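## Task

Take tube A (violet cap, now in RK well B4) and weigh it: set it upright on the centre of the balance pan, close the balance door, then press PRINT. Tube C (yellow cap, in MX bore C3) must stay outside the balance's glass box during this. Then seat tube A fully in MG bore A3. Weigh tube C the same way, then seat it fully in RK well C4. Close the balance door. Seat tube B (blue cap, in RK B5) fully in MX bore C2, press the mixer's START key and leave tube B there until the green lamp on top of the mixer has gone out. Move the SP lever DOWN. Do not grip other people's tubes, and leave them fully seated. All stations must end level on the bench mat. Anything held in place only by the robot at the end does not count. Finish with the gripper open and moved away.

## Robot and tools

Robot: one 7-joint arm (waist, shoulder, upper arm roll, elbow, forearm roll, wrist pitch, wrist roll) with a two-finger parallel gripper. The fingers point along the gripper's +z axis and close along its y axis. The reported end_effector_position is the spot between the pads when closed; closed fingertips stick out about 19 mm past it, open ones about 6 mm. Closing pushes the tips roughly 13 mm further out, so keep that clearance above a surface.

Frame: scene frame, origin on the table top under the arm's base, +z up, +y to the left when looking along +x. Positions in metres, orientation as a quaternion in w, x, y, z order. The base may be slightly tilted and the printed hand position grows less accurate at long reach.

Bench layout: rack RK sits closest to the base. Farther away, left to right: magnet block MG, dry block DB, mixer MX, balance BAL, spectrophotometer SP. Nothing is fastened down. From a station's front, row A is nearest and column 1 is leftmost. The balance door is the top glass pane; it opens by sliding away from the robot. PRINT is the white key on the balance's sloped front; the balance's green lamp lights when PRINT is pressed with the door closed. START is on the mixer's sloped front; a run shows the green lamp on top. Holding or bumping the shaking block aborts the run and lights the red lamp, after which START must be pressed again. Tubes put in a bore or well must be pushed fully down.

execute_actions(actions): a list of actions run in turn. Each action is a table of at most 15 rows; each row lasts one 1/30 s step, and if fewer than 15 rows are given the last row repeats to fill the step count. A row is 9 numbers: x, y, z, qw, qx, qy, qz, position, speed. The first seven are an absolute target pose for the gripper in the scene frame. position and speed are in [-1, 1]. Optionally 7 more numbers (0 to 1) scale each joint's stiffness in joint order and persist until changed. An action is rejected if its target lies more than 0.6 m from the gripper's starting position along any gripper axis; if the first action fails that check or any action is malformed, the whole call does nothing. An empty list just returns state and images. Repeat the desired quaternion in every row to hold orientation rather than reusing the reported one.

Per step the commanded pose is clipped to within 70 mm and 16 degrees of the measured pose, then solved by damped IK with position favoured over orientation. A far target therefore needs several actions. "Hand target" in the result is where the controller is currently heading.

Gripper numbers: position +1 = fully open (85 mm), 0 = about 41 mm, about -0.8 = pads touching, -1 = close until blocked. speed sets finger rate: about 20 mm/s at -1, 85 at 0, 150 at +1. Grip force is fixed by the arm (roughly 190 to 235 N per pad). To hold, send -1 and keep sending it; to release, send a value wider than the object. For a gentle grip, open then close to just under the object's width. position_measured_pct is about 50 - 50 x position (0 when fully open); stopping below about 90 means something is held or blocking, about 90 or more means the pads met.

move(target, speed, blocking): target is one row as above (absolute pose plus finger numbers, finger values applied immediately). The gripper follows a straight path there, taking 0.5 to 10 s; it is cut off at 10 s. speed is top speed in m/s, 0.002 to 0.5 (default 0.25), rotation capped at twice that in rad/s. The path ignores obstacles; the hand can lag, stray or overshoot speed near full extension. Faster contact and targets set deeper past contact push harder. The result adds a "move:" line with the outcome (done, off_target, moving, held, fault), any limits (paced = pose clipped; held = some steps blocked, after which motion may jump) and distance to target. With blocking=false the call returns after 0.5 s; further moves or actions are refused until a wait or stop shows the move finished.

wait(seconds): 0 to 10 s with the last command held; returns early if a running move ends. stop(): brakes a running move (needs stopping distance; fingers keep going). zoom_image(camera, region): camera is cam_high (672x504 fixed overview) or cam_wrist (672x504 on the hand); region [x0, y0, x1, y1] in that image's pixels, at most 504 by 504. finished_scene(scene): ends the numbered scene and reports success; irreversible.

Result lines: gripper pose, joint positions, finger reading, "pose unreachable" when the clearance check altered or blocked a command, MOTOR HOT from 60 °C, OVER-TEMPERATURE FAULT at 75 °C (arm sags). Joint limits: waist, upper arm roll, forearm roll, wrist roll -69.115 to 69.115 rad; shoulder ±2.250; elbow ±2.580; wrist pitch ±2.100. Torque limits: 46.9 N m for the first four joints, 29.5 N m for the wrist three; reaching one halts the arm for 10 s and drops the rest of the call.

Avoid: dropping tubes, knocking stations or tubes off the table (ends the scene), shoving stations out of level, slamming into surfaces, pressing hard against objects, and holding loads long (motor heat). Occasional small disturbances may nudge loose items.

Each tool is called after "Request:" as name(argument=value, ...), one argument or row to a line, values as JSON.

## Session

Request:
execute_actions(
  actions=[],
)

Scene clock: 0.00 s.
end_effector_position=(+0.1957, +0.6273, +0.2827) position_measured_pct=0.0 end_effector_quat_wxyz=(-0.044, +0.852, -0.518, +0.055)
Joint positions: [-1.311  0.889 -0.112  0.636  0.215  1.579  2.225]
Joint velocities: [-0.    -0.     0.    -0.001  0.     0.    -0.   ]
Hand target: +0.196, +0.627, +0.283; -0.044, +0.852, -0.518, +0.055
Joint stiffness scale: [1. 1. 1. 1. 1. 1. 1.]
camera_calibration (this result's frames):
cam_wrist: T_world_to_cam=[[-0.864107, -0.489107, -0.118713, 0.509422], [-0.483902, 0.872214, -0.071284, -0.375942], [0.138409, -0.00415134, -0.990366, 0.40274], [0, 0, 0, 1]] pos_world=[0.202533, 0.578736, 0.432536]

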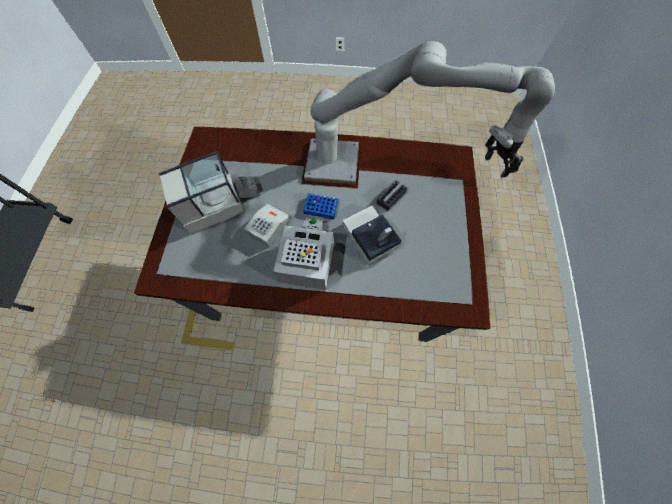

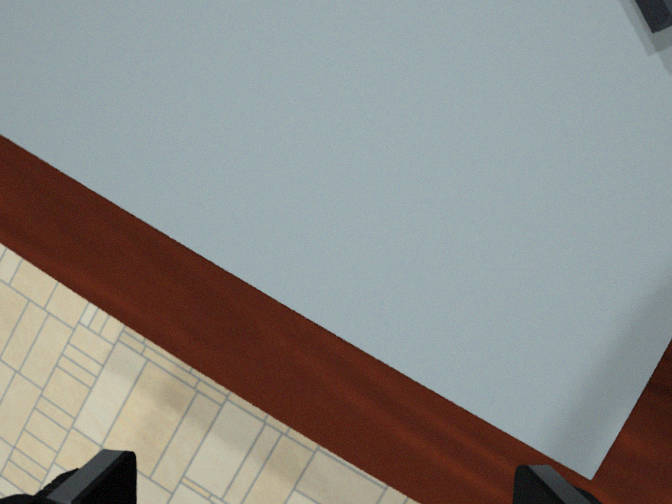

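Request:
zoom_image(
  camera="cam_high",
  region=[150,140,420,300],
)

Request:
zoom_image(
  camera="cam_high",
  region=[150,140,280,240],
)

Region (150, 140, 420, 300) of cam_high's 672x504 image, scaled by 1.867, with more detail than that image has; it fills the top 299 rows of this view, and the rest is white.

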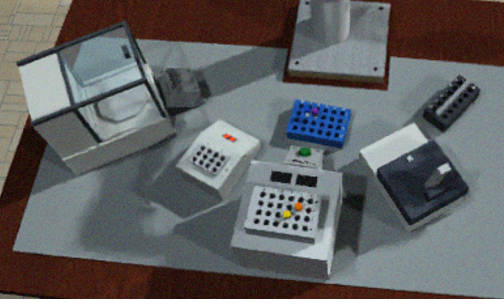

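Region (150, 140, 280, 240) of cam_high's 672x504 image, scaled by 3.877, with more detail than that image has; it fills the top 388 rows of this view, and the rest is white.

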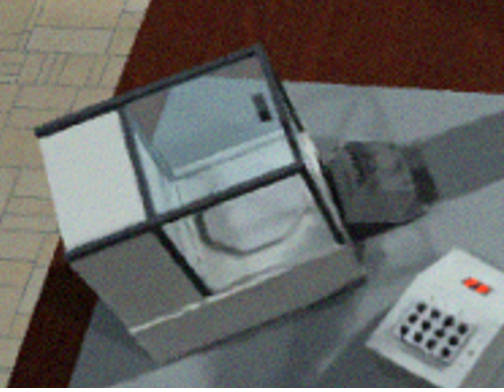

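Request:
move(
  target=[0.33,0.0,0.36,0,0.95,-0.3,0,0,0],
  speed=0.4,
)

Request:
move(
  target=[0.25,-0.34,0.36,0,0.8387,-0.5446,0,0,0],
  speed=0.35,
)

action 0: the call puts the target (arm/x, arm/y, arm/z) 0.622 m from end_effector_position in the last result along the gripper's own x axis as it stood there; a target may be at most 0.6 m away along each of those axes, so nothing of the call was run and nothing moved. Command a nearer target, and go on from there in a later call.

action 0: the call puts the target (arm/x, arm/y, arm/z) 0.888 m from end_effector_position in the last result along the gripper's own x axis as it stood there; a target may be at most 0.6 m away along each of those axes, so nothing of the call was run and nothing moved. Command a nearer target, and go on from there in a later call.

Request:
move(
  target=[0.30,0.08,0.36,0,0.95,-0.3,0,0,0],
  speed=0.4,
)

Request:
move(
  target=[0.25,-0.34,0.36,0,0.8387,-0.5446,0,0,0],
  speed=0.35,
)

Scene clock: 2.93 s.
end_effector_position=(+0.2976, +0.0810, +0.3594) position_measured_pct=49.6 end_effector_quat_wxyz=(+0.002, +0.954, -0.299, -0.001)
Joint positions: [-0.565  0.002  0.243  1.769 -0.     1.379  3.762]
Joint velocities: [ 0.001  0.     0.005 -0.    -0.002  0.001  0.001]
Hand target: +0.297, +0.080, +0.360; +0.000, +0.954, -0.301, -0.003
Off the commanded pose: 0.003 m, 0 deg.
Joint stiffness scale: [1. 1. 1. 1. 1. 1. 1.]
move: done; limits=paced
camera_calibration (this result's frames):
cam_wrist: T_world_to_cam=[[-0.542915, -0.839674, 0.0138374, 0.224532], [-0.839747, 0.542652, -0.0188008, 0.269054], [0.00827764, -0.0218272, -0.999727, 0.505843], [0, 0, 0, 1]] pos_world=[0.343652, 0.0535726, 0.507656]

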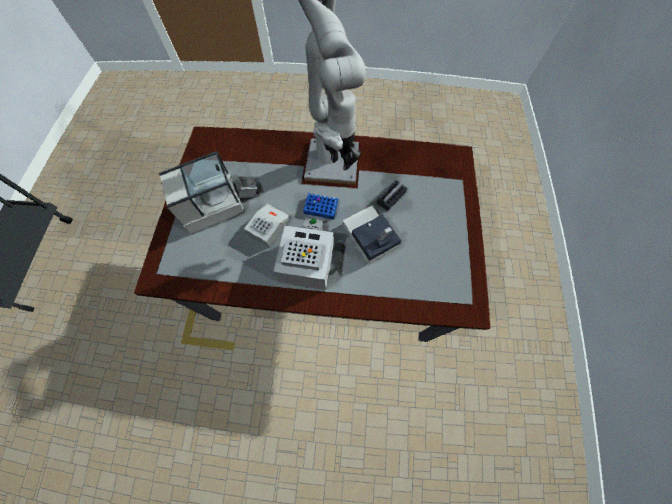

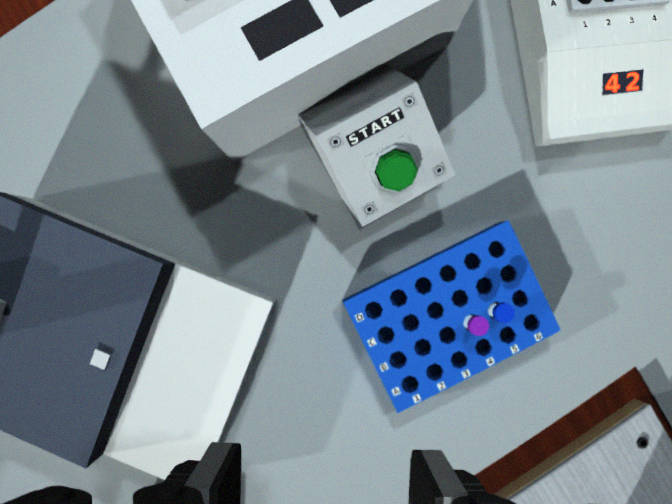

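Scene clock: 4.93 s.
end_effector_position=(+0.2478, -0.3385, +0.3601) position_measured_pct=49.6 end_effector_quat_wxyz=(-0.000, +0.837, -0.547, -0.002)
Joint positions: [ 0.197  0.399  1.052  1.475 -0.339  1.472  4.784]
Joint velocities: [ 0.009  0.003 -0.004 -0.    -0.     0.     0.   ]
Hand target: +0.249, -0.338, +0.360; -0.003, +0.838, -0.545, -0.003
Off the commanded pose: 0.003 m, 0 deg.
Joint stiffness scale: [1. 1. 1. 1. 1. 1. 1.]
move: done
camera_calibration (this result's frames):
cam_wrist: T_world_to_cam=[[-0.901396, -0.432837, 0.0117281, 0.0725696], [-0.432979, 0.901272, -0.0154485, 0.474225], [-0.00388352, -0.0190032, -0.999812, 0.501815], [0, 0, 0, 1]] pos_world=[0.272692, -0.386459, 0.508195]

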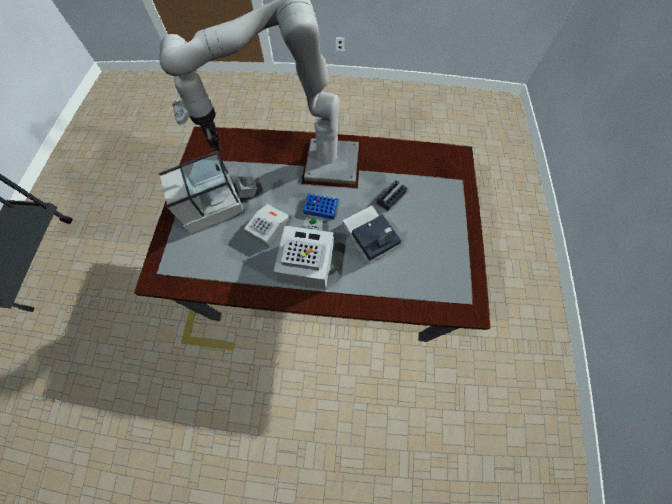

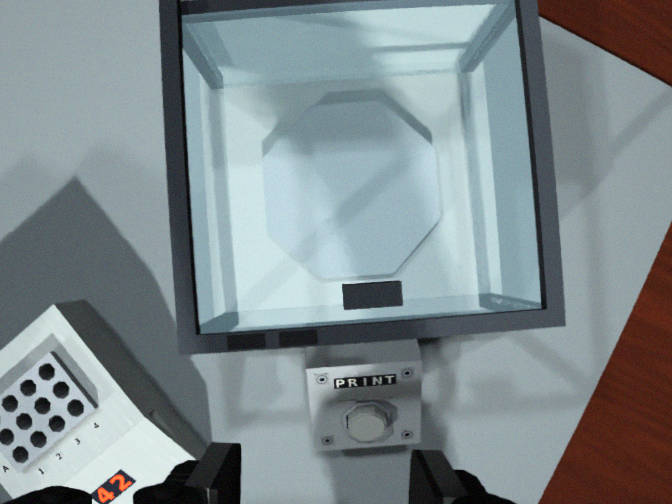

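Request:
move(
  target=[0.2495,-0.3815,0.265,0,0.866,-0.5,0,0,0],
  speed=0.15,
)

Scene clock: 6.90 s.
end_effector_position=(+0.2488, -0.3803, +0.2670) position_measured_pct=49.6 end_effector_quat_wxyz=(+0.000, +0.866, -0.501, -0.001)
Joint positions: [ 0.357  0.55   0.955  1.581 -0.458  1.257  5.031]
Joint velocities: [ 0.004  0.004  0.001 -0.    -0.     0.     0.001]
Hand target: +0.249, -0.381, +0.265; -0.000, +0.866, -0.500, -0.000
Off the commanded pose: 0.002 m, 0 deg.
Joint stiffness scale: [1. 1. 1. 1. 1. 1. 1.]
move: done
camera_calibration (this result's frames):
cam_wrist: T_world_to_cam=[[-0.849025, -0.528202, 0.0126323, 0.00687983], [-0.52835, 0.848853, -0.0171384, 0.515157], [-0.00167041, -0.0212252, -0.999773, 0.406466], [0, 0, 0, 1]] pos_world=[0.278703, -0.425032, 0.415116]

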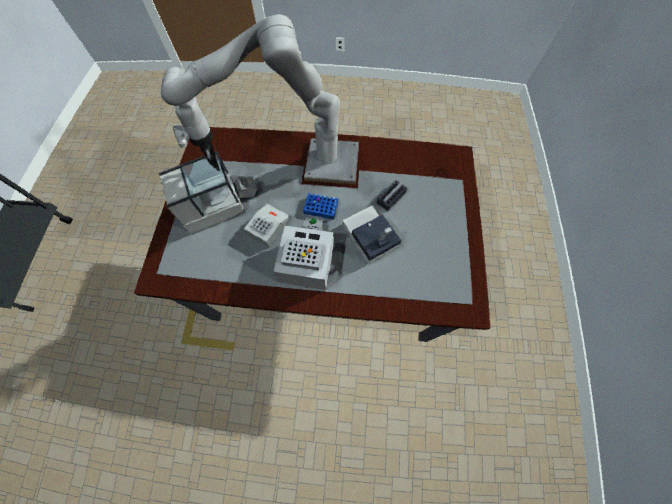

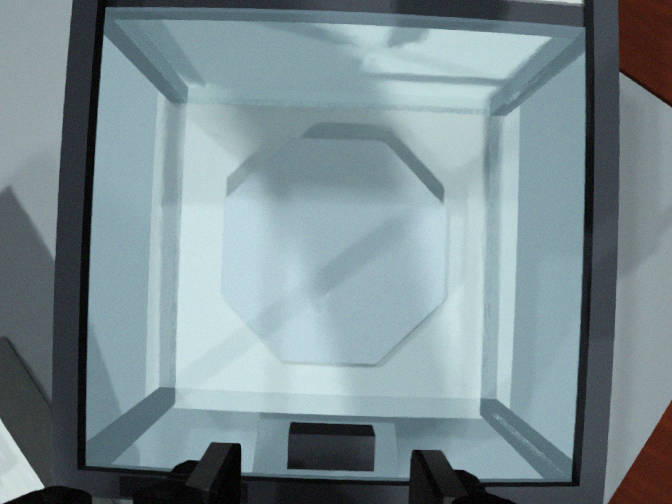

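Request:
move(
  target=[0.2483,-0.3822,0.228,0,0.866,-0.5,0,0,0],
  speed=0.05,
)

Request:
move(
  target=[0.2483,-0.3822,0.228,0,0.866,-0.5,0,-0.42,0],
  speed=0.05,
)

Request:
move(
  target=[0.3083,-0.4861,0.228,0,0.866,-0.5,0,-0.42,0],
  speed=0.08,
)

Scene clock: 8.53 s.
end_effector_position=(+0.2481, -0.3814, +0.2301) position_measured_pct=49.6 end_effector_quat_wxyz=(+0.001, +0.866, -0.500, -0.001)
Joint positions: [ 0.378  0.591  0.923  1.649 -0.497  1.161  5.068]
Joint velocities: [ 0.004  0.003 -0.001  0.002  0.    -0.001  0.   ]
Hand target: +0.248, -0.382, +0.228; -0.000, +0.866, -0.500, -0.000
Off the commanded pose: 0.002 m, 0 deg.
Joint stiffness scale: [1. 1. 1. 1. 1. 1. 1.]
move: done
camera_calibration (this result's frames):
cam_wrist: T_world_to_cam=[[-0.848746, -0.528643, 0.012912, 0.00585345], [-0.528798, 0.848563, -0.0177114, 0.51524], [-0.0015936, -0.0218604, -0.99976, 0.369306], [0, 0, 0, 1]] pos_world=[0.278015, -0.426046, 0.378267]

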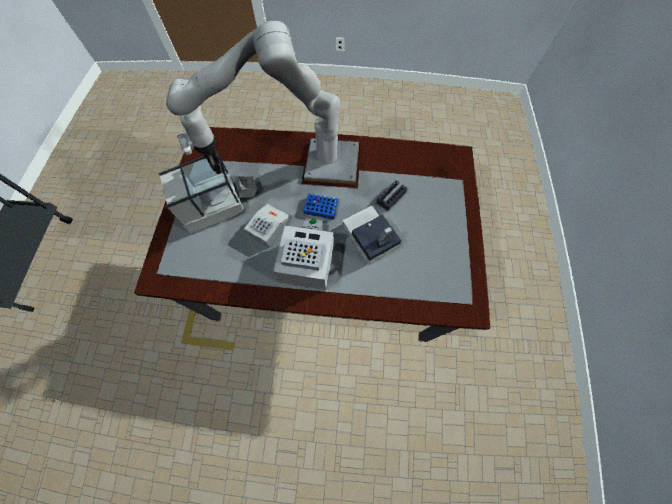

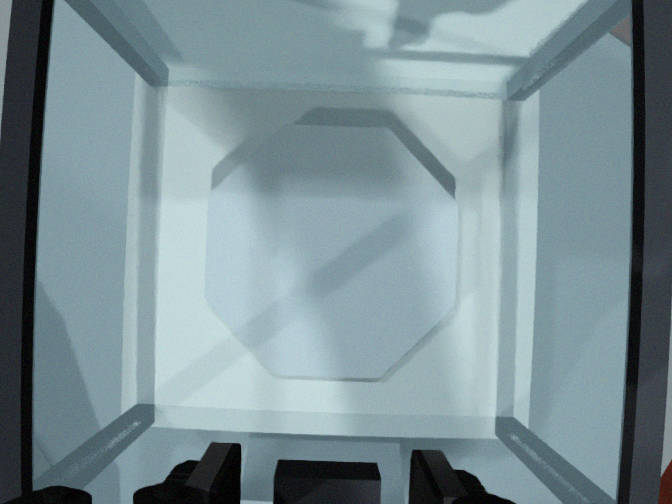

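Scene clock: 9.23 s.
end_effector_position=(+0.2478, -0.3816, +0.2301) position_measured_pct=67.9 end_effector_quat_wxyz=(+0.001, +0.866, -0.501, -0.001)
Joint positions: [ 0.379  0.591  0.923  1.649 -0.497  1.161  5.068]
Joint velocities: [ 0.003 -0.    -0.001 -0.    -0.     0.     0.   ]
Hand target: +0.248, -0.382, +0.228; +0.000, +0.866, -0.500, -0.000
Off the commanded pose: 0.002 m, 0 deg.
Joint stiffness scale: [1. 1. 1. 1. 1. 1. 1.]
move: done
camera_calibration (this result's frames):
cam_wrist: T_world_to_cam=[[-0.849141, -0.528009, 0.0129183, 0.00585077], [-0.528164, 0.848958, -0.0176961, 0.515237], [-0.00162344, -0.0218495, -0.99976, 0.369304], [0, 0, 0, 1]] pos_world=[0.277697, -0.426256, 0.378257]

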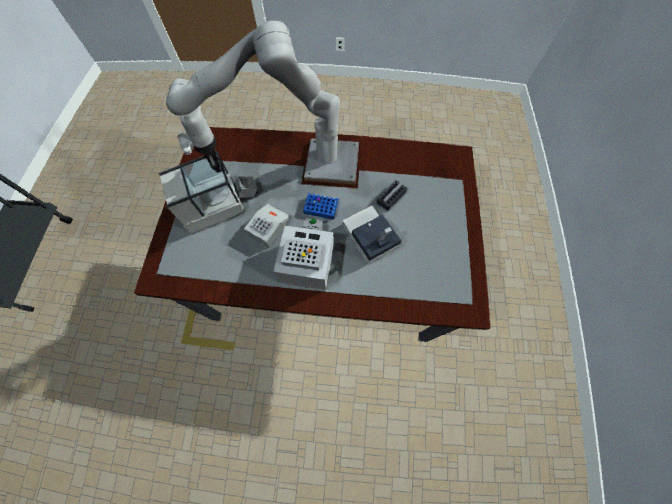

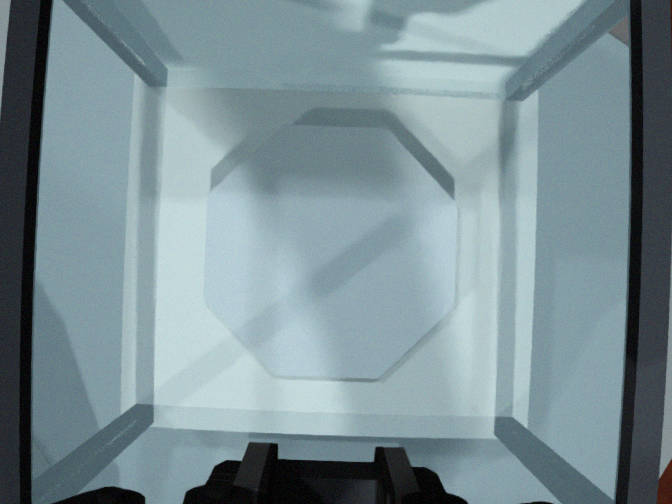

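Scene clock: 11.10 s.
end_effector_position=(+0.3075, -0.4861, +0.2303) position_measured_pct=67.9 end_effector_quat_wxyz=(+0.003, +0.867, -0.498, +0.001)
Joint positions: [ 0.595  0.835  0.848  1.173 -0.594  1.374  5.025]
Joint velocities: [ 0.006  0.006  0.    -0.011 -0.004  0.013 -0.   ]
Hand target: +0.308, -0.487, +0.228; -0.000, +0.866, -0.500, +0.000
Off the commanded pose: 0.002 m, 0 deg.
Joint stiffness scale: [1. 1. 1. 1. 1. 1. 1.]
move: done
camera_calibration (this result's frames):
cam_wrist: T_world_to_cam=[[-0.845674, -0.5335, 0.014626, -0.00275184], [-0.5337, 0.845366, -0.0228314, 0.636602], [-0.000183765, -0.0271139, -0.999632, 0.364304], [0, 0, 0, 1]] pos_world=[0.337494, -0.529752, 0.378745]

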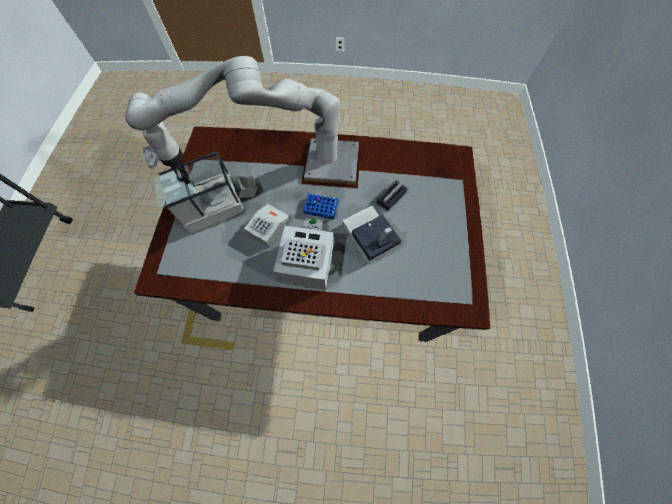

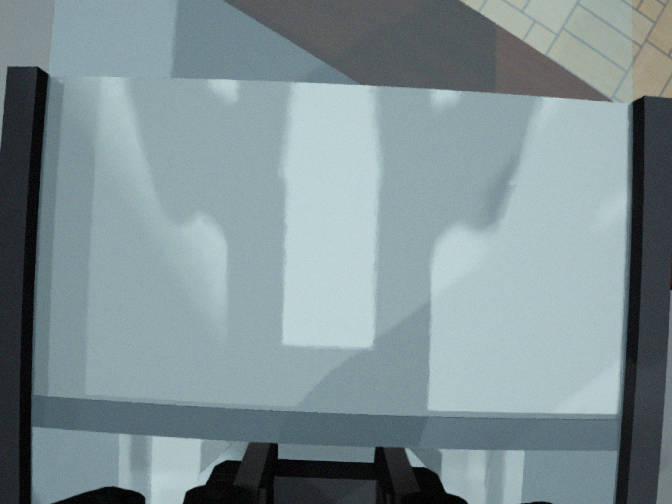

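Request:
move(
  target=[0.3083,-0.4861,0.228,0,0.866,-0.5,0,0,0.5],
)

Request:
move(
  target=[0.30,-0.46,0.29,0,0.866,-0.5,0,-0.25,0],
  speed=0.2,
)

Request:
move(
  target=[0.2495,-0.006,0.27,0,0.6691,-0.7431,0,-0.25,0],
  speed=0.35,
)

Request:
move(
  target=[0.2495,-0.006,0.11,0,0.6691,-0.7431,0,-0.25,0],
  speed=0.2,
)

Scene clock: 12.63 s.
end_effector_position=(+0.3073, -0.4860, +0.2288) position_measured_pct=50.0 end_effector_quat_wxyz=(+0.002, +0.867, -0.498, -0.001)
Joint positions: [ 0.596  0.838  0.848  1.172 -0.595  1.375  5.025]
Joint velocities: [-0.002  0.001  0.    -0.     0.     0.    -0.   ]
Hand target: +0.308, -0.486, +0.228; +0.000, +0.866, -0.500, +0.000
Off the commanded pose: 0.001 m, 0 deg.
Joint stiffness scale: [1. 1. 1. 1. 1. 1. 1.]
move: done
camera_calibration (this result's frames):
cam_wrist: T_world_to_cam=[[-0.845694, -0.533443, 0.0154956, -0.00301419], [-0.533662, 0.845469, -0.0196663, 0.635686], [-0.00261022, -0.0249011, -0.999687, 0.364626], [0, 0, 0, 1]] pos_world=[0.337644, -0.529981, 0.37706]

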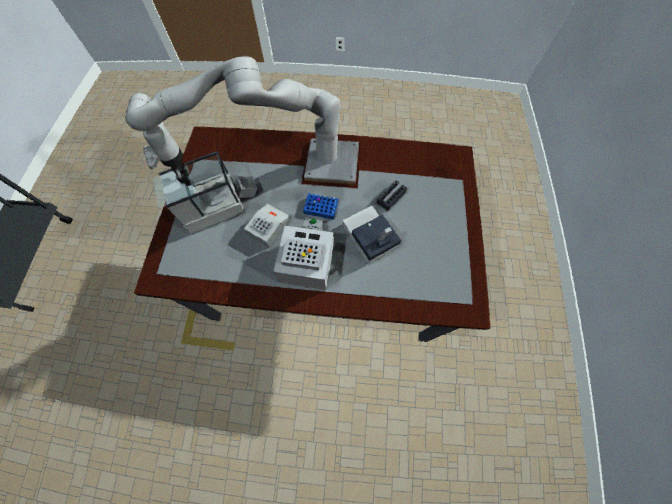

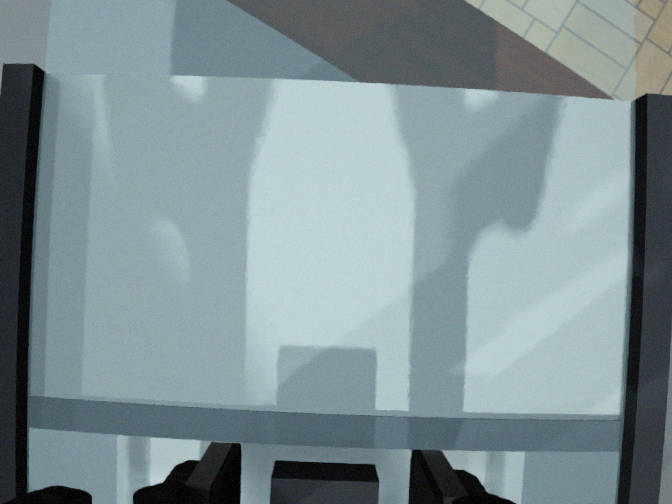

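Scene clock: 13.53 s.
end_effector_position=(+0.3005, -0.4612, +0.2876) position_measured_pct=62.3 end_effector_quat_wxyz=(-0.001, +0.866, -0.499, +0.002)
Joint positions: [ 0.554  0.74   0.887  1.163 -0.552  1.474  4.997]
Joint velocities: [-0.003 -0.004 -0.    -0.     0.001 -0.    -0.   ]
Hand target: +0.300, -0.460, +0.290; +0.000, +0.866, -0.500, +0.000
Off the commanded pose: 0.003 m, 0 deg.
Joint stiffness scale: [1. 1. 1. 1. 1. 1. 1.]
move: done
camera_calibration (this result's frames):
cam_wrist: T_world_to_cam=[[-0.847473, -0.530798, 0.00648918, 0.00790532], [-0.53081, 0.847239, -0.0206643, 0.612535], [0.00547071, -0.020957, -0.999765, 0.423454], [0, 0, 0, 1]] pos_world=[0.329523, -0.505893, 0.435961]

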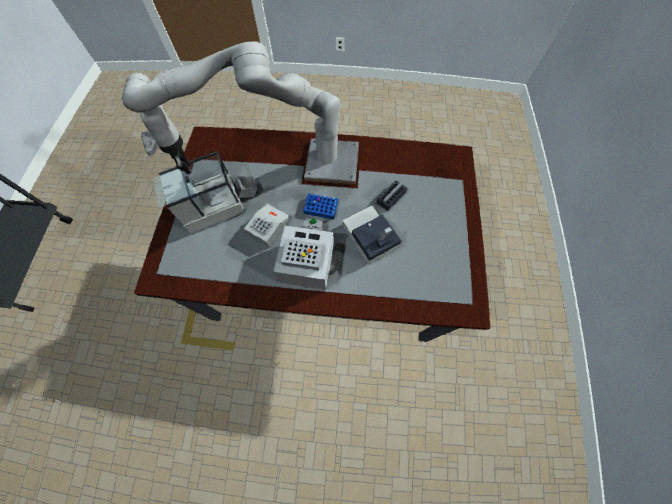

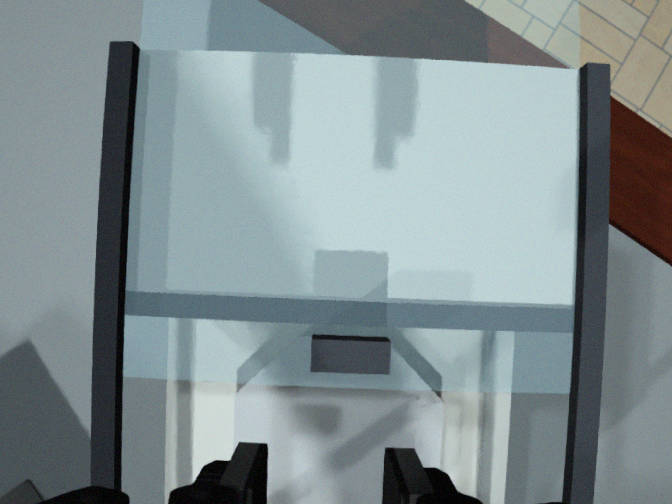

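Scene clock: 15.97 s.
end_effector_position=(+0.2498, -0.0078, +0.2709) position_measured_pct=62.3 end_effector_quat_wxyz=(-0.005, -0.670, +0.742, -0.001)
Joint positions: [-0.953 -0.126  0.817  2.143  0.11   1.099  2.828]
Joint velocities: [-0.002 -0.018 -0.005  0.002  0.003 -0.002 -0.004]
Hand target: +0.250, -0.008, +0.271; -0.003, -0.670, +0.742, -0.003
Off the commanded pose: 0.002 m, 1 deg.
Joint stiffness scale: [1. 1. 1. 1. 1. 1. 1.]
move: done; limits=paced
camera_calibration (this result's frames):
cam_wrist: T_world_to_cam=[[-0.997605, 0.067397, 0.0155727, 0.245407], [0.0669437, 0.997364, -0.0280014, 0.0550172], [-0.0174188, -0.0268919, -0.999487, 0.422085], [0, 0, 0, 1]] pos_world=[0.248488, -0.0600612, 0.419587]

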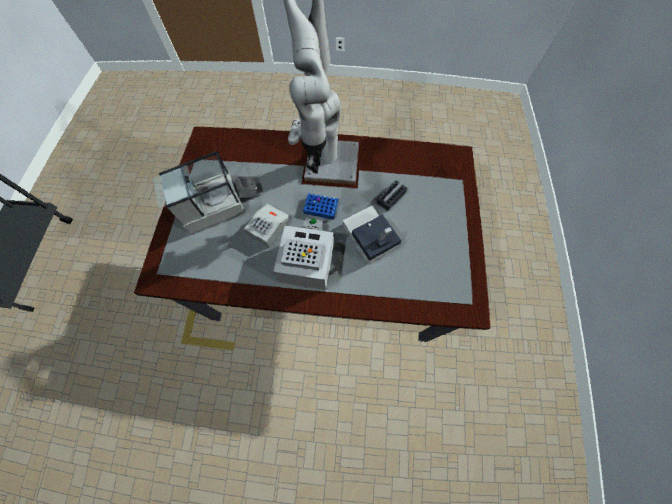

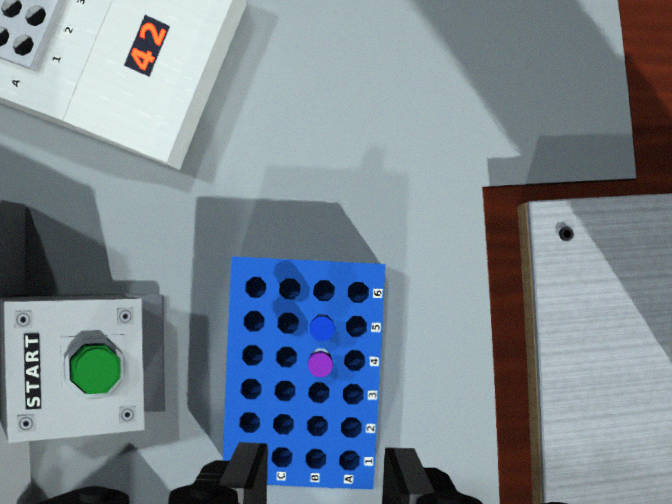

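Scene clock: 17.57 s.
end_effector_position=(+0.2489, -0.0041, +0.1114) position_measured_pct=62.3 end_effector_quat_wxyz=(+0.001, -0.670, +0.743, +0.003)
Joint positions: [-0.624  0.397  0.737  2.45  -0.616  0.476  3.654]
Joint velocities: [ 0.012  0.003 -0.005  0.001 -0.001 -0.001 -0.   ]
Hand target: +0.248, -0.005, +0.110; +0.001, -0.669, +0.743, +0.002
Off the commanded pose: 0.002 m, 0 deg.
Joint stiffness scale: [1. 1. 1. 1. 1. 1. 1.]
move: done
camera_calibration (this result's frames):
cam_wrist: T_world_to_cam=[[-0.997539, 0.0688568, 0.013183, 0.247023], [0.0686737, 0.997543, -0.0138769, 0.044838], [-0.0141061, -0.0129374, -0.999817, 0.262014], [0, 0, 0, 1]] pos_world=[0.247032, -0.0583473, 0.259332]

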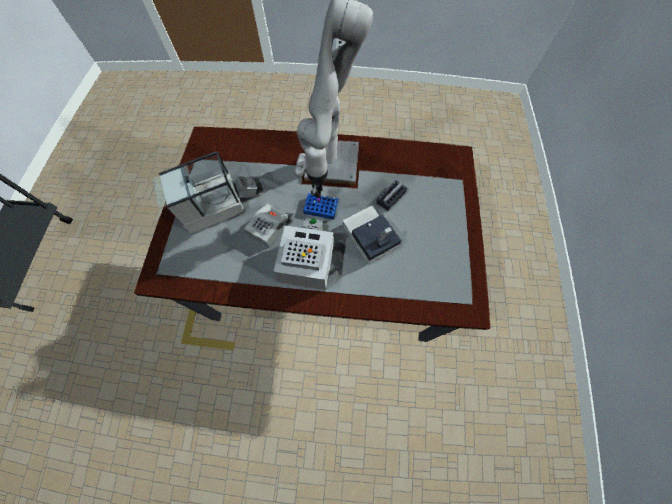

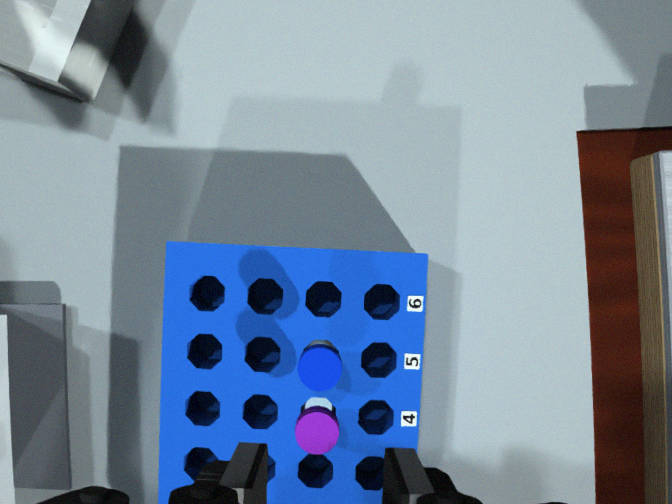

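Request:
move(
  target=[0.252,-0.007,0.058,0,0.6691,-0.7431,0,-0.25,0],
  speed=0.06,
)

Scene clock: 19.33 s.
end_effector_position=(+0.2531, -0.0050, +0.0590) position_measured_pct=62.3 end_effector_quat_wxyz=(+0.002, -0.670, +0.742, +0.001)
Joint positions: [-0.353  0.544  0.404  2.487 -0.952  0.257  3.954]
Joint velocities: [ 0.02   0.001 -0.009 -0.     0.001 -0.005  0.   ]
Hand target: +0.252, -0.007, +0.058; +0.000, -0.669, +0.743, +0.000
Off the commanded pose: 0.003 m, 0 deg.
Joint stiffness scale: [1. 1. 1. 1. 1. 1. 1.]
move: done
camera_calibration (this result's frames):
cam_wrist: T_world_to_cam=[[-0.997659, 0.0677032, 0.00968411, 0.252218], [0.0675534, 0.997602, -0.0150393, 0.0450654], [-0.0106791, -0.0143499, -0.99984, 0.208818], [0, 0, 0, 1]] pos_world=[0.250813, -0.0590368, 0.20702]

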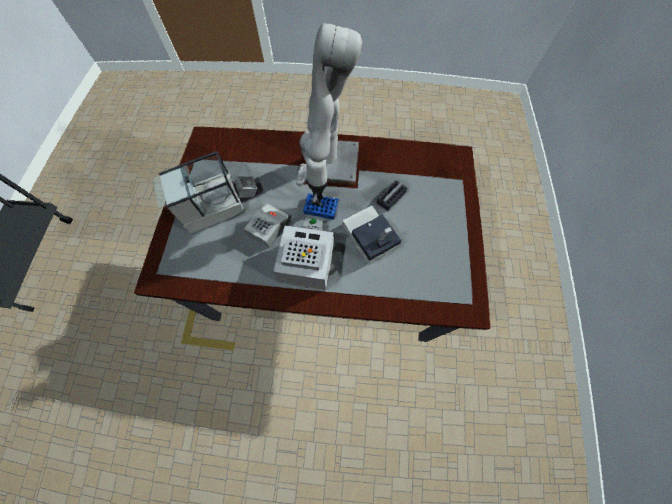

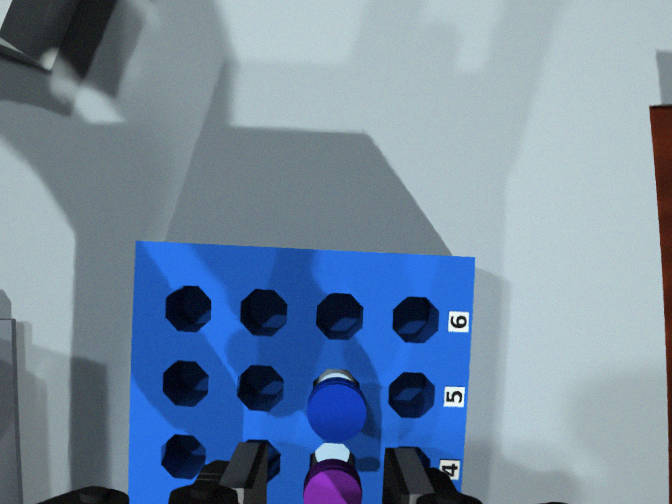

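Request:
move(
  target=[0.2505,-0.007,0.058,0,0.6691,-0.7431,0,-0.25,0],
  speed=0.02,
)

Request:
move(
  target=[0.2505,-0.007,0.058,0,0.6691,-0.7431,0,-0.66,-0.5],
  speed=0.02,
)

Request:
move(
  target=[0.2505,-0.007,0.11,0,0.6691,-0.7431,0,-0.66,-0.5],
  speed=0.05,
)

Scene clock: 20.37 s.
end_effector_position=(+0.2513, -0.0057, +0.0584) position_measured_pct=62.3 end_effector_quat_wxyz=(+0.001, -0.670, +0.742, +0.001)
Joint positions: [-0.347  0.544  0.396  2.491 -0.953  0.251  3.954]
Joint velocities: [ 0.005 -0.    -0.005 -0.     0.    -0.003  0.   ]
Hand target: +0.251, -0.007, +0.058; -0.000, -0.669, +0.743, +0.000
Off the commanded pose: 0.002 m, 0 deg.
Joint stiffness scale: [1. 1. 1. 1. 1. 1. 1.]
move: done
camera_calibration (this result's frames):
cam_wrist: T_world_to_cam=[[-0.997604, 0.0682691, 0.0111975, 0.250374], [0.0680766, 0.997539, -0.0167535, 0.0458687], [-0.0123137, -0.0159511, -0.999797, 0.208627], [0, 0, 0, 1]] pos_world=[0.249221, -0.0595208, 0.20655]

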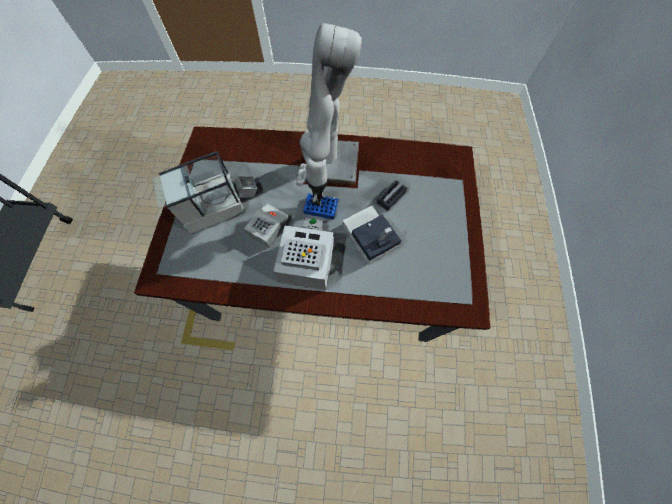

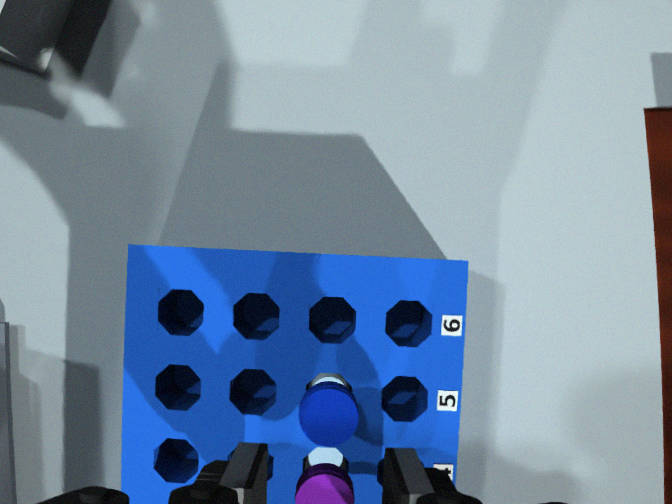

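Scene clock: 21.07 s.
end_effector_position=(+0.2513, -0.0058, +0.0584) position_measured_pct=80.6 end_effector_quat_wxyz=(+0.001, -0.670, +0.743, +0.001)
Joint positions: [-0.346  0.544  0.396  2.491 -0.953  0.251  3.954]
Joint velocities: [ 0.001 -0.    -0.     0.001  0.    -0.     0.   ]
Hand target: +0.251, -0.007, +0.058; -0.000, -0.669, +0.743, +0.000
Off the commanded pose: 0.002 m, 0 deg.
Joint stiffness scale: [1. 1. 1. 1. 1. 1. 1.]
move: done
camera_calibration (this result's frames):
cam_wrist: T_world_to_cam=[[-0.997567, 0.0688063, 0.0112523, 0.250354], [0.0686145, 0.997505, -0.0166241, 0.0458316], [-0.0123681, -0.0158116, -0.999798, 0.208626], [0, 0, 0, 1]] pos_world=[0.24918, -0.0596444, 0.206529]

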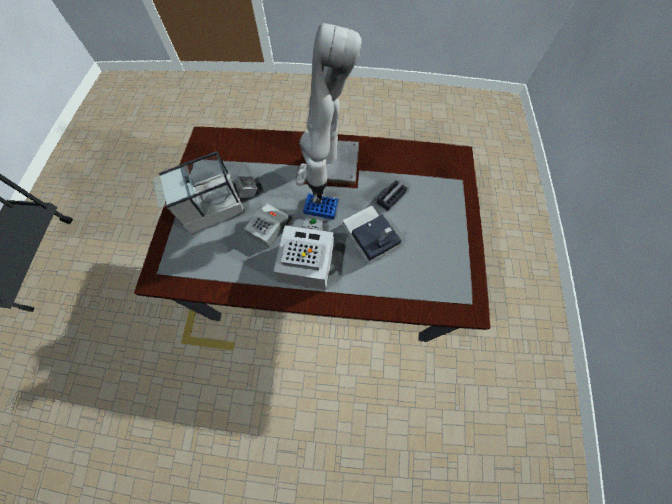

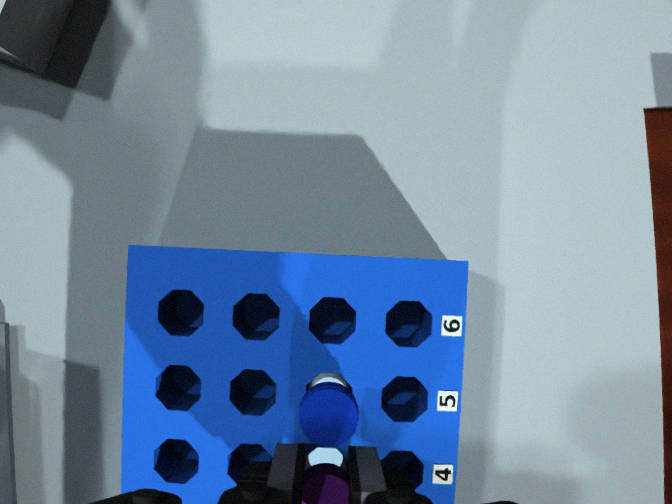

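Scene clock: 22.57 s.
end_effector_position=(+0.2500, -0.0083, +0.1088) position_measured_pct=80.6 end_effector_quat_wxyz=(-0.001, -0.668, +0.744, -0.001)
Joint positions: [-0.615  0.408  0.737  2.453 -0.631  0.464  3.674]
Joint velocities: [-0.012 -0.002  0.005 -0.001 -0.     0.001 -0.   ]
Hand target: +0.251, -0.007, +0.110; -0.000, -0.669, +0.743, -0.000
Off the commanded pose: 0.002 m, 0 deg.
Joint stiffness scale: [1. 1. 1. 1. 1. 1. 1.]
move: done
camera_calibration (this result's frames):
cam_wrist: T_world_to_cam=[[-0.997337, 0.0722092, 0.010233, 0.248748], [0.0719718, 0.997166, -0.021932, 0.0490193], [-0.0117877, -0.0211371, -0.999707, 0.258795], [0, 0, 0, 1]] pos_world=[0.247608, -0.061372, 0.257249]

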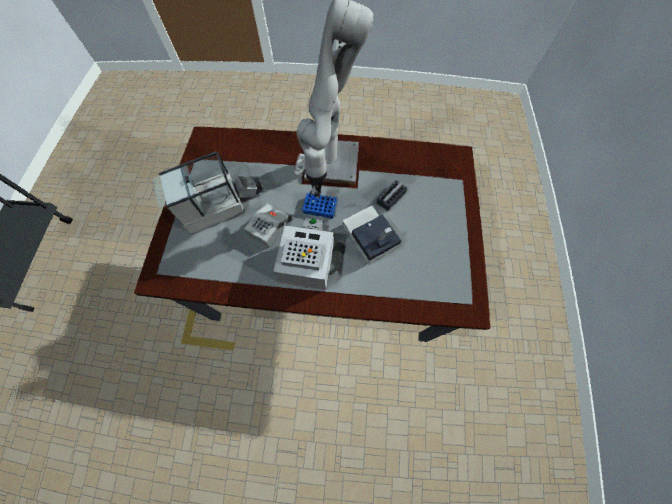

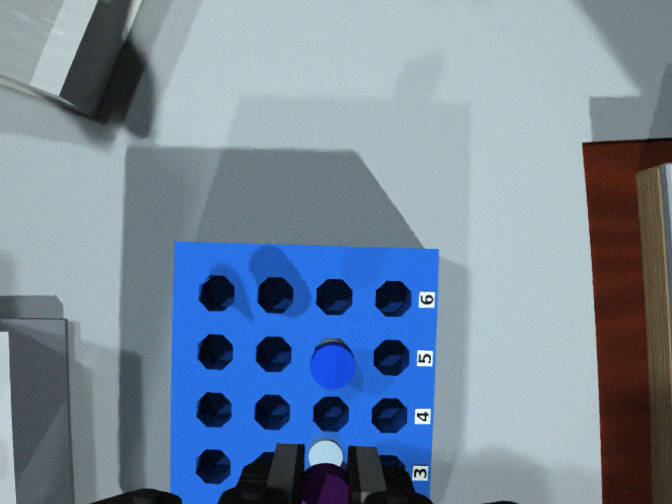

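Request:
move(
  target=[0.25,-0.10,0.30,0,0.75,-0.66,0,-0.66,-0.5],
  speed=0.3,
)

Request:
move(
  target=[0.275,-0.4295,0.30,0,0.866,-0.5,0,-0.66,-0.5],
  speed=0.3,
)

Request:
move(
  target=[0.275,-0.4295,0.145,0,0.866,-0.5,0,-0.66,-0.5],
  speed=0.12,
)

Scene clock: 24.33 s.
end_effector_position=(+0.2514, -0.0991, +0.2982) position_measured_pct=80.6 end_effector_quat_wxyz=(-0.000, +0.752, -0.660, +0.001)
Joint positions: [-0.769 -0.14   0.966  2.037  0.125  1.191  3.396]
Joint velocities: [ 0.001 -0.015 -0.     0.002  0.001  0.001 -0.002]
Hand target: +0.251, -0.100, +0.300; +0.001, +0.751, -0.661, +0.001
Off the commanded pose: 0.002 m, 0 deg.
Joint stiffness scale: [1. 1. 1. 1. 1. 1. 1.]
move: done
camera_calibration (this result's frames):
cam_wrist: T_world_to_cam=[[-0.986448, -0.163786, 0.00974598, 0.22874], [-0.163953, 0.986268, -0.0198839, 0.201213], [-0.00635543, -0.0212124, -0.999755, 0.444889], [0, 0, 0, 1]] pos_world=[0.261457, -0.151549, 0.446551]

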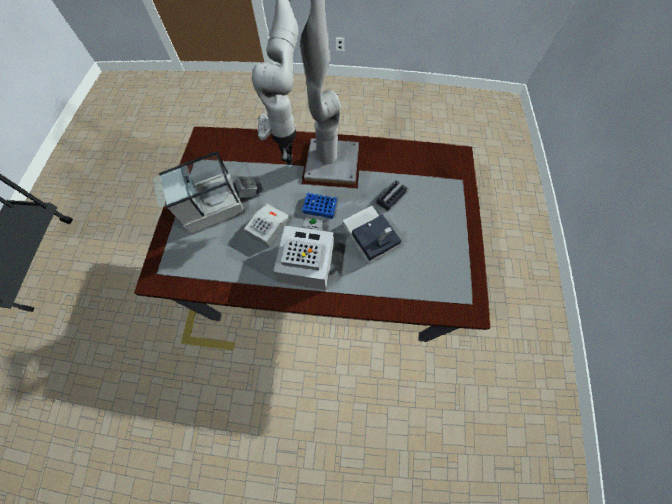

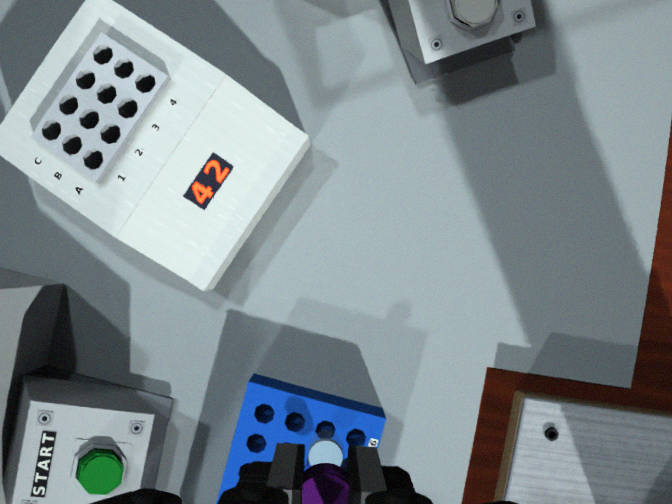

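Scene clock: 26.60 s.
end_effector_position=(+0.2756, -0.4282, +0.3015) position_measured_pct=80.6 end_effector_quat_wxyz=(-0.003, +0.864, -0.503, +0.003)
Joint positions: [-1.545 -0.675  2.029  1.311  0.594  1.503  4.182]
Joint velocities: [-0.005 -0.005 -0.001 -0.     0.001  0.001 -0.   ]
Hand target: +0.275, -0.429, +0.301; -0.001, +0.866, -0.500, +0.000
Off the commanded pose: 0.002 m, 1 deg.
Joint stiffness scale: [1. 1. 1. 1. 1. 1. 1.]
move: done; limits=paced
camera_calibration (this result's frames):
cam_wrist: T_world_to_cam=[[-0.851683, -0.524048, 0.00321786, 0.00927659], [-0.523985, 0.851445, -0.0219482, 0.571976], [0.00876206, -0.020379, -0.999754, 0.437474], [0, 0, 0, 1]] pos_world=[0.303774, -0.473229, 0.44989]

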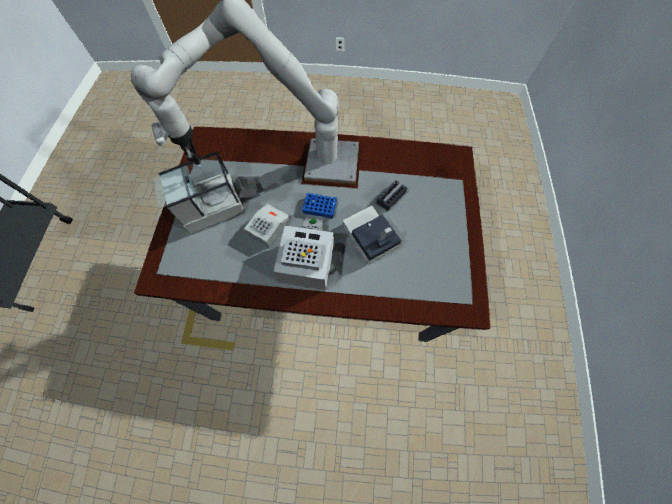

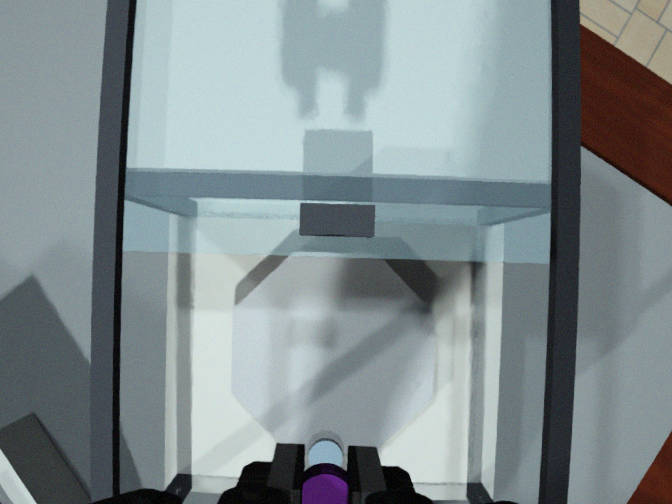

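Scene clock: 28.37 s.
end_effector_position=(+0.2741, -0.4295, +0.1474) position_measured_pct=80.6 end_effector_quat_wxyz=(-0.002, +0.866, -0.499, -0.000)
Joint positions: [-1.569 -0.836  2.152  1.569  0.745  1.157  4.063]
Joint velocities: [-0.002 -0.003 -0.     0.002  0.001  0.    -0.001]
Hand target: +0.275, -0.429, +0.145; -0.000, +0.866, -0.499, +0.000
Off the commanded pose: 0.003 m, 0 deg.
Joint stiffness scale: [1. 1. 1. 1. 1. 1. 1.]
move: done
camera_calibration (this result's frames):
cam_wrist: T_world_to_cam=[[-0.847748, -0.530342, 0.00778965, 0.00335003], [-0.530392, 0.847569, -0.0176402, 0.568365], [0.00275306, -0.019086, -0.999814, 0.285629], [0, 0, 0, 1]] pos_world=[0.30351, -0.4745, 0.295576]

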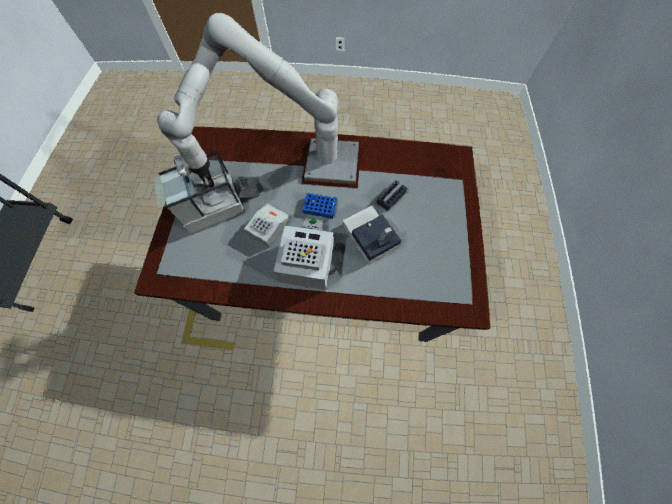

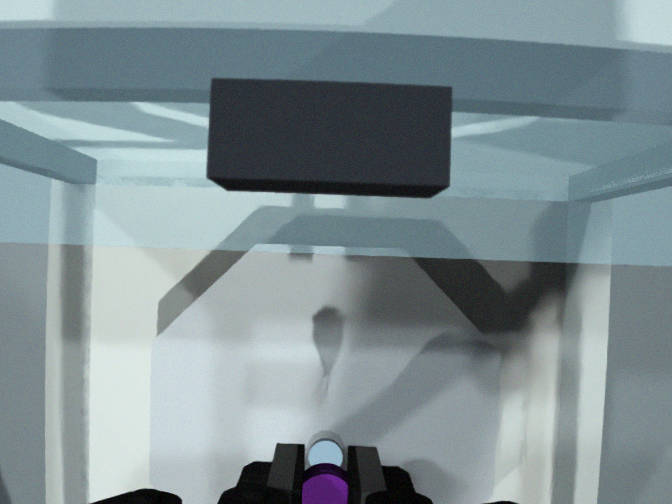

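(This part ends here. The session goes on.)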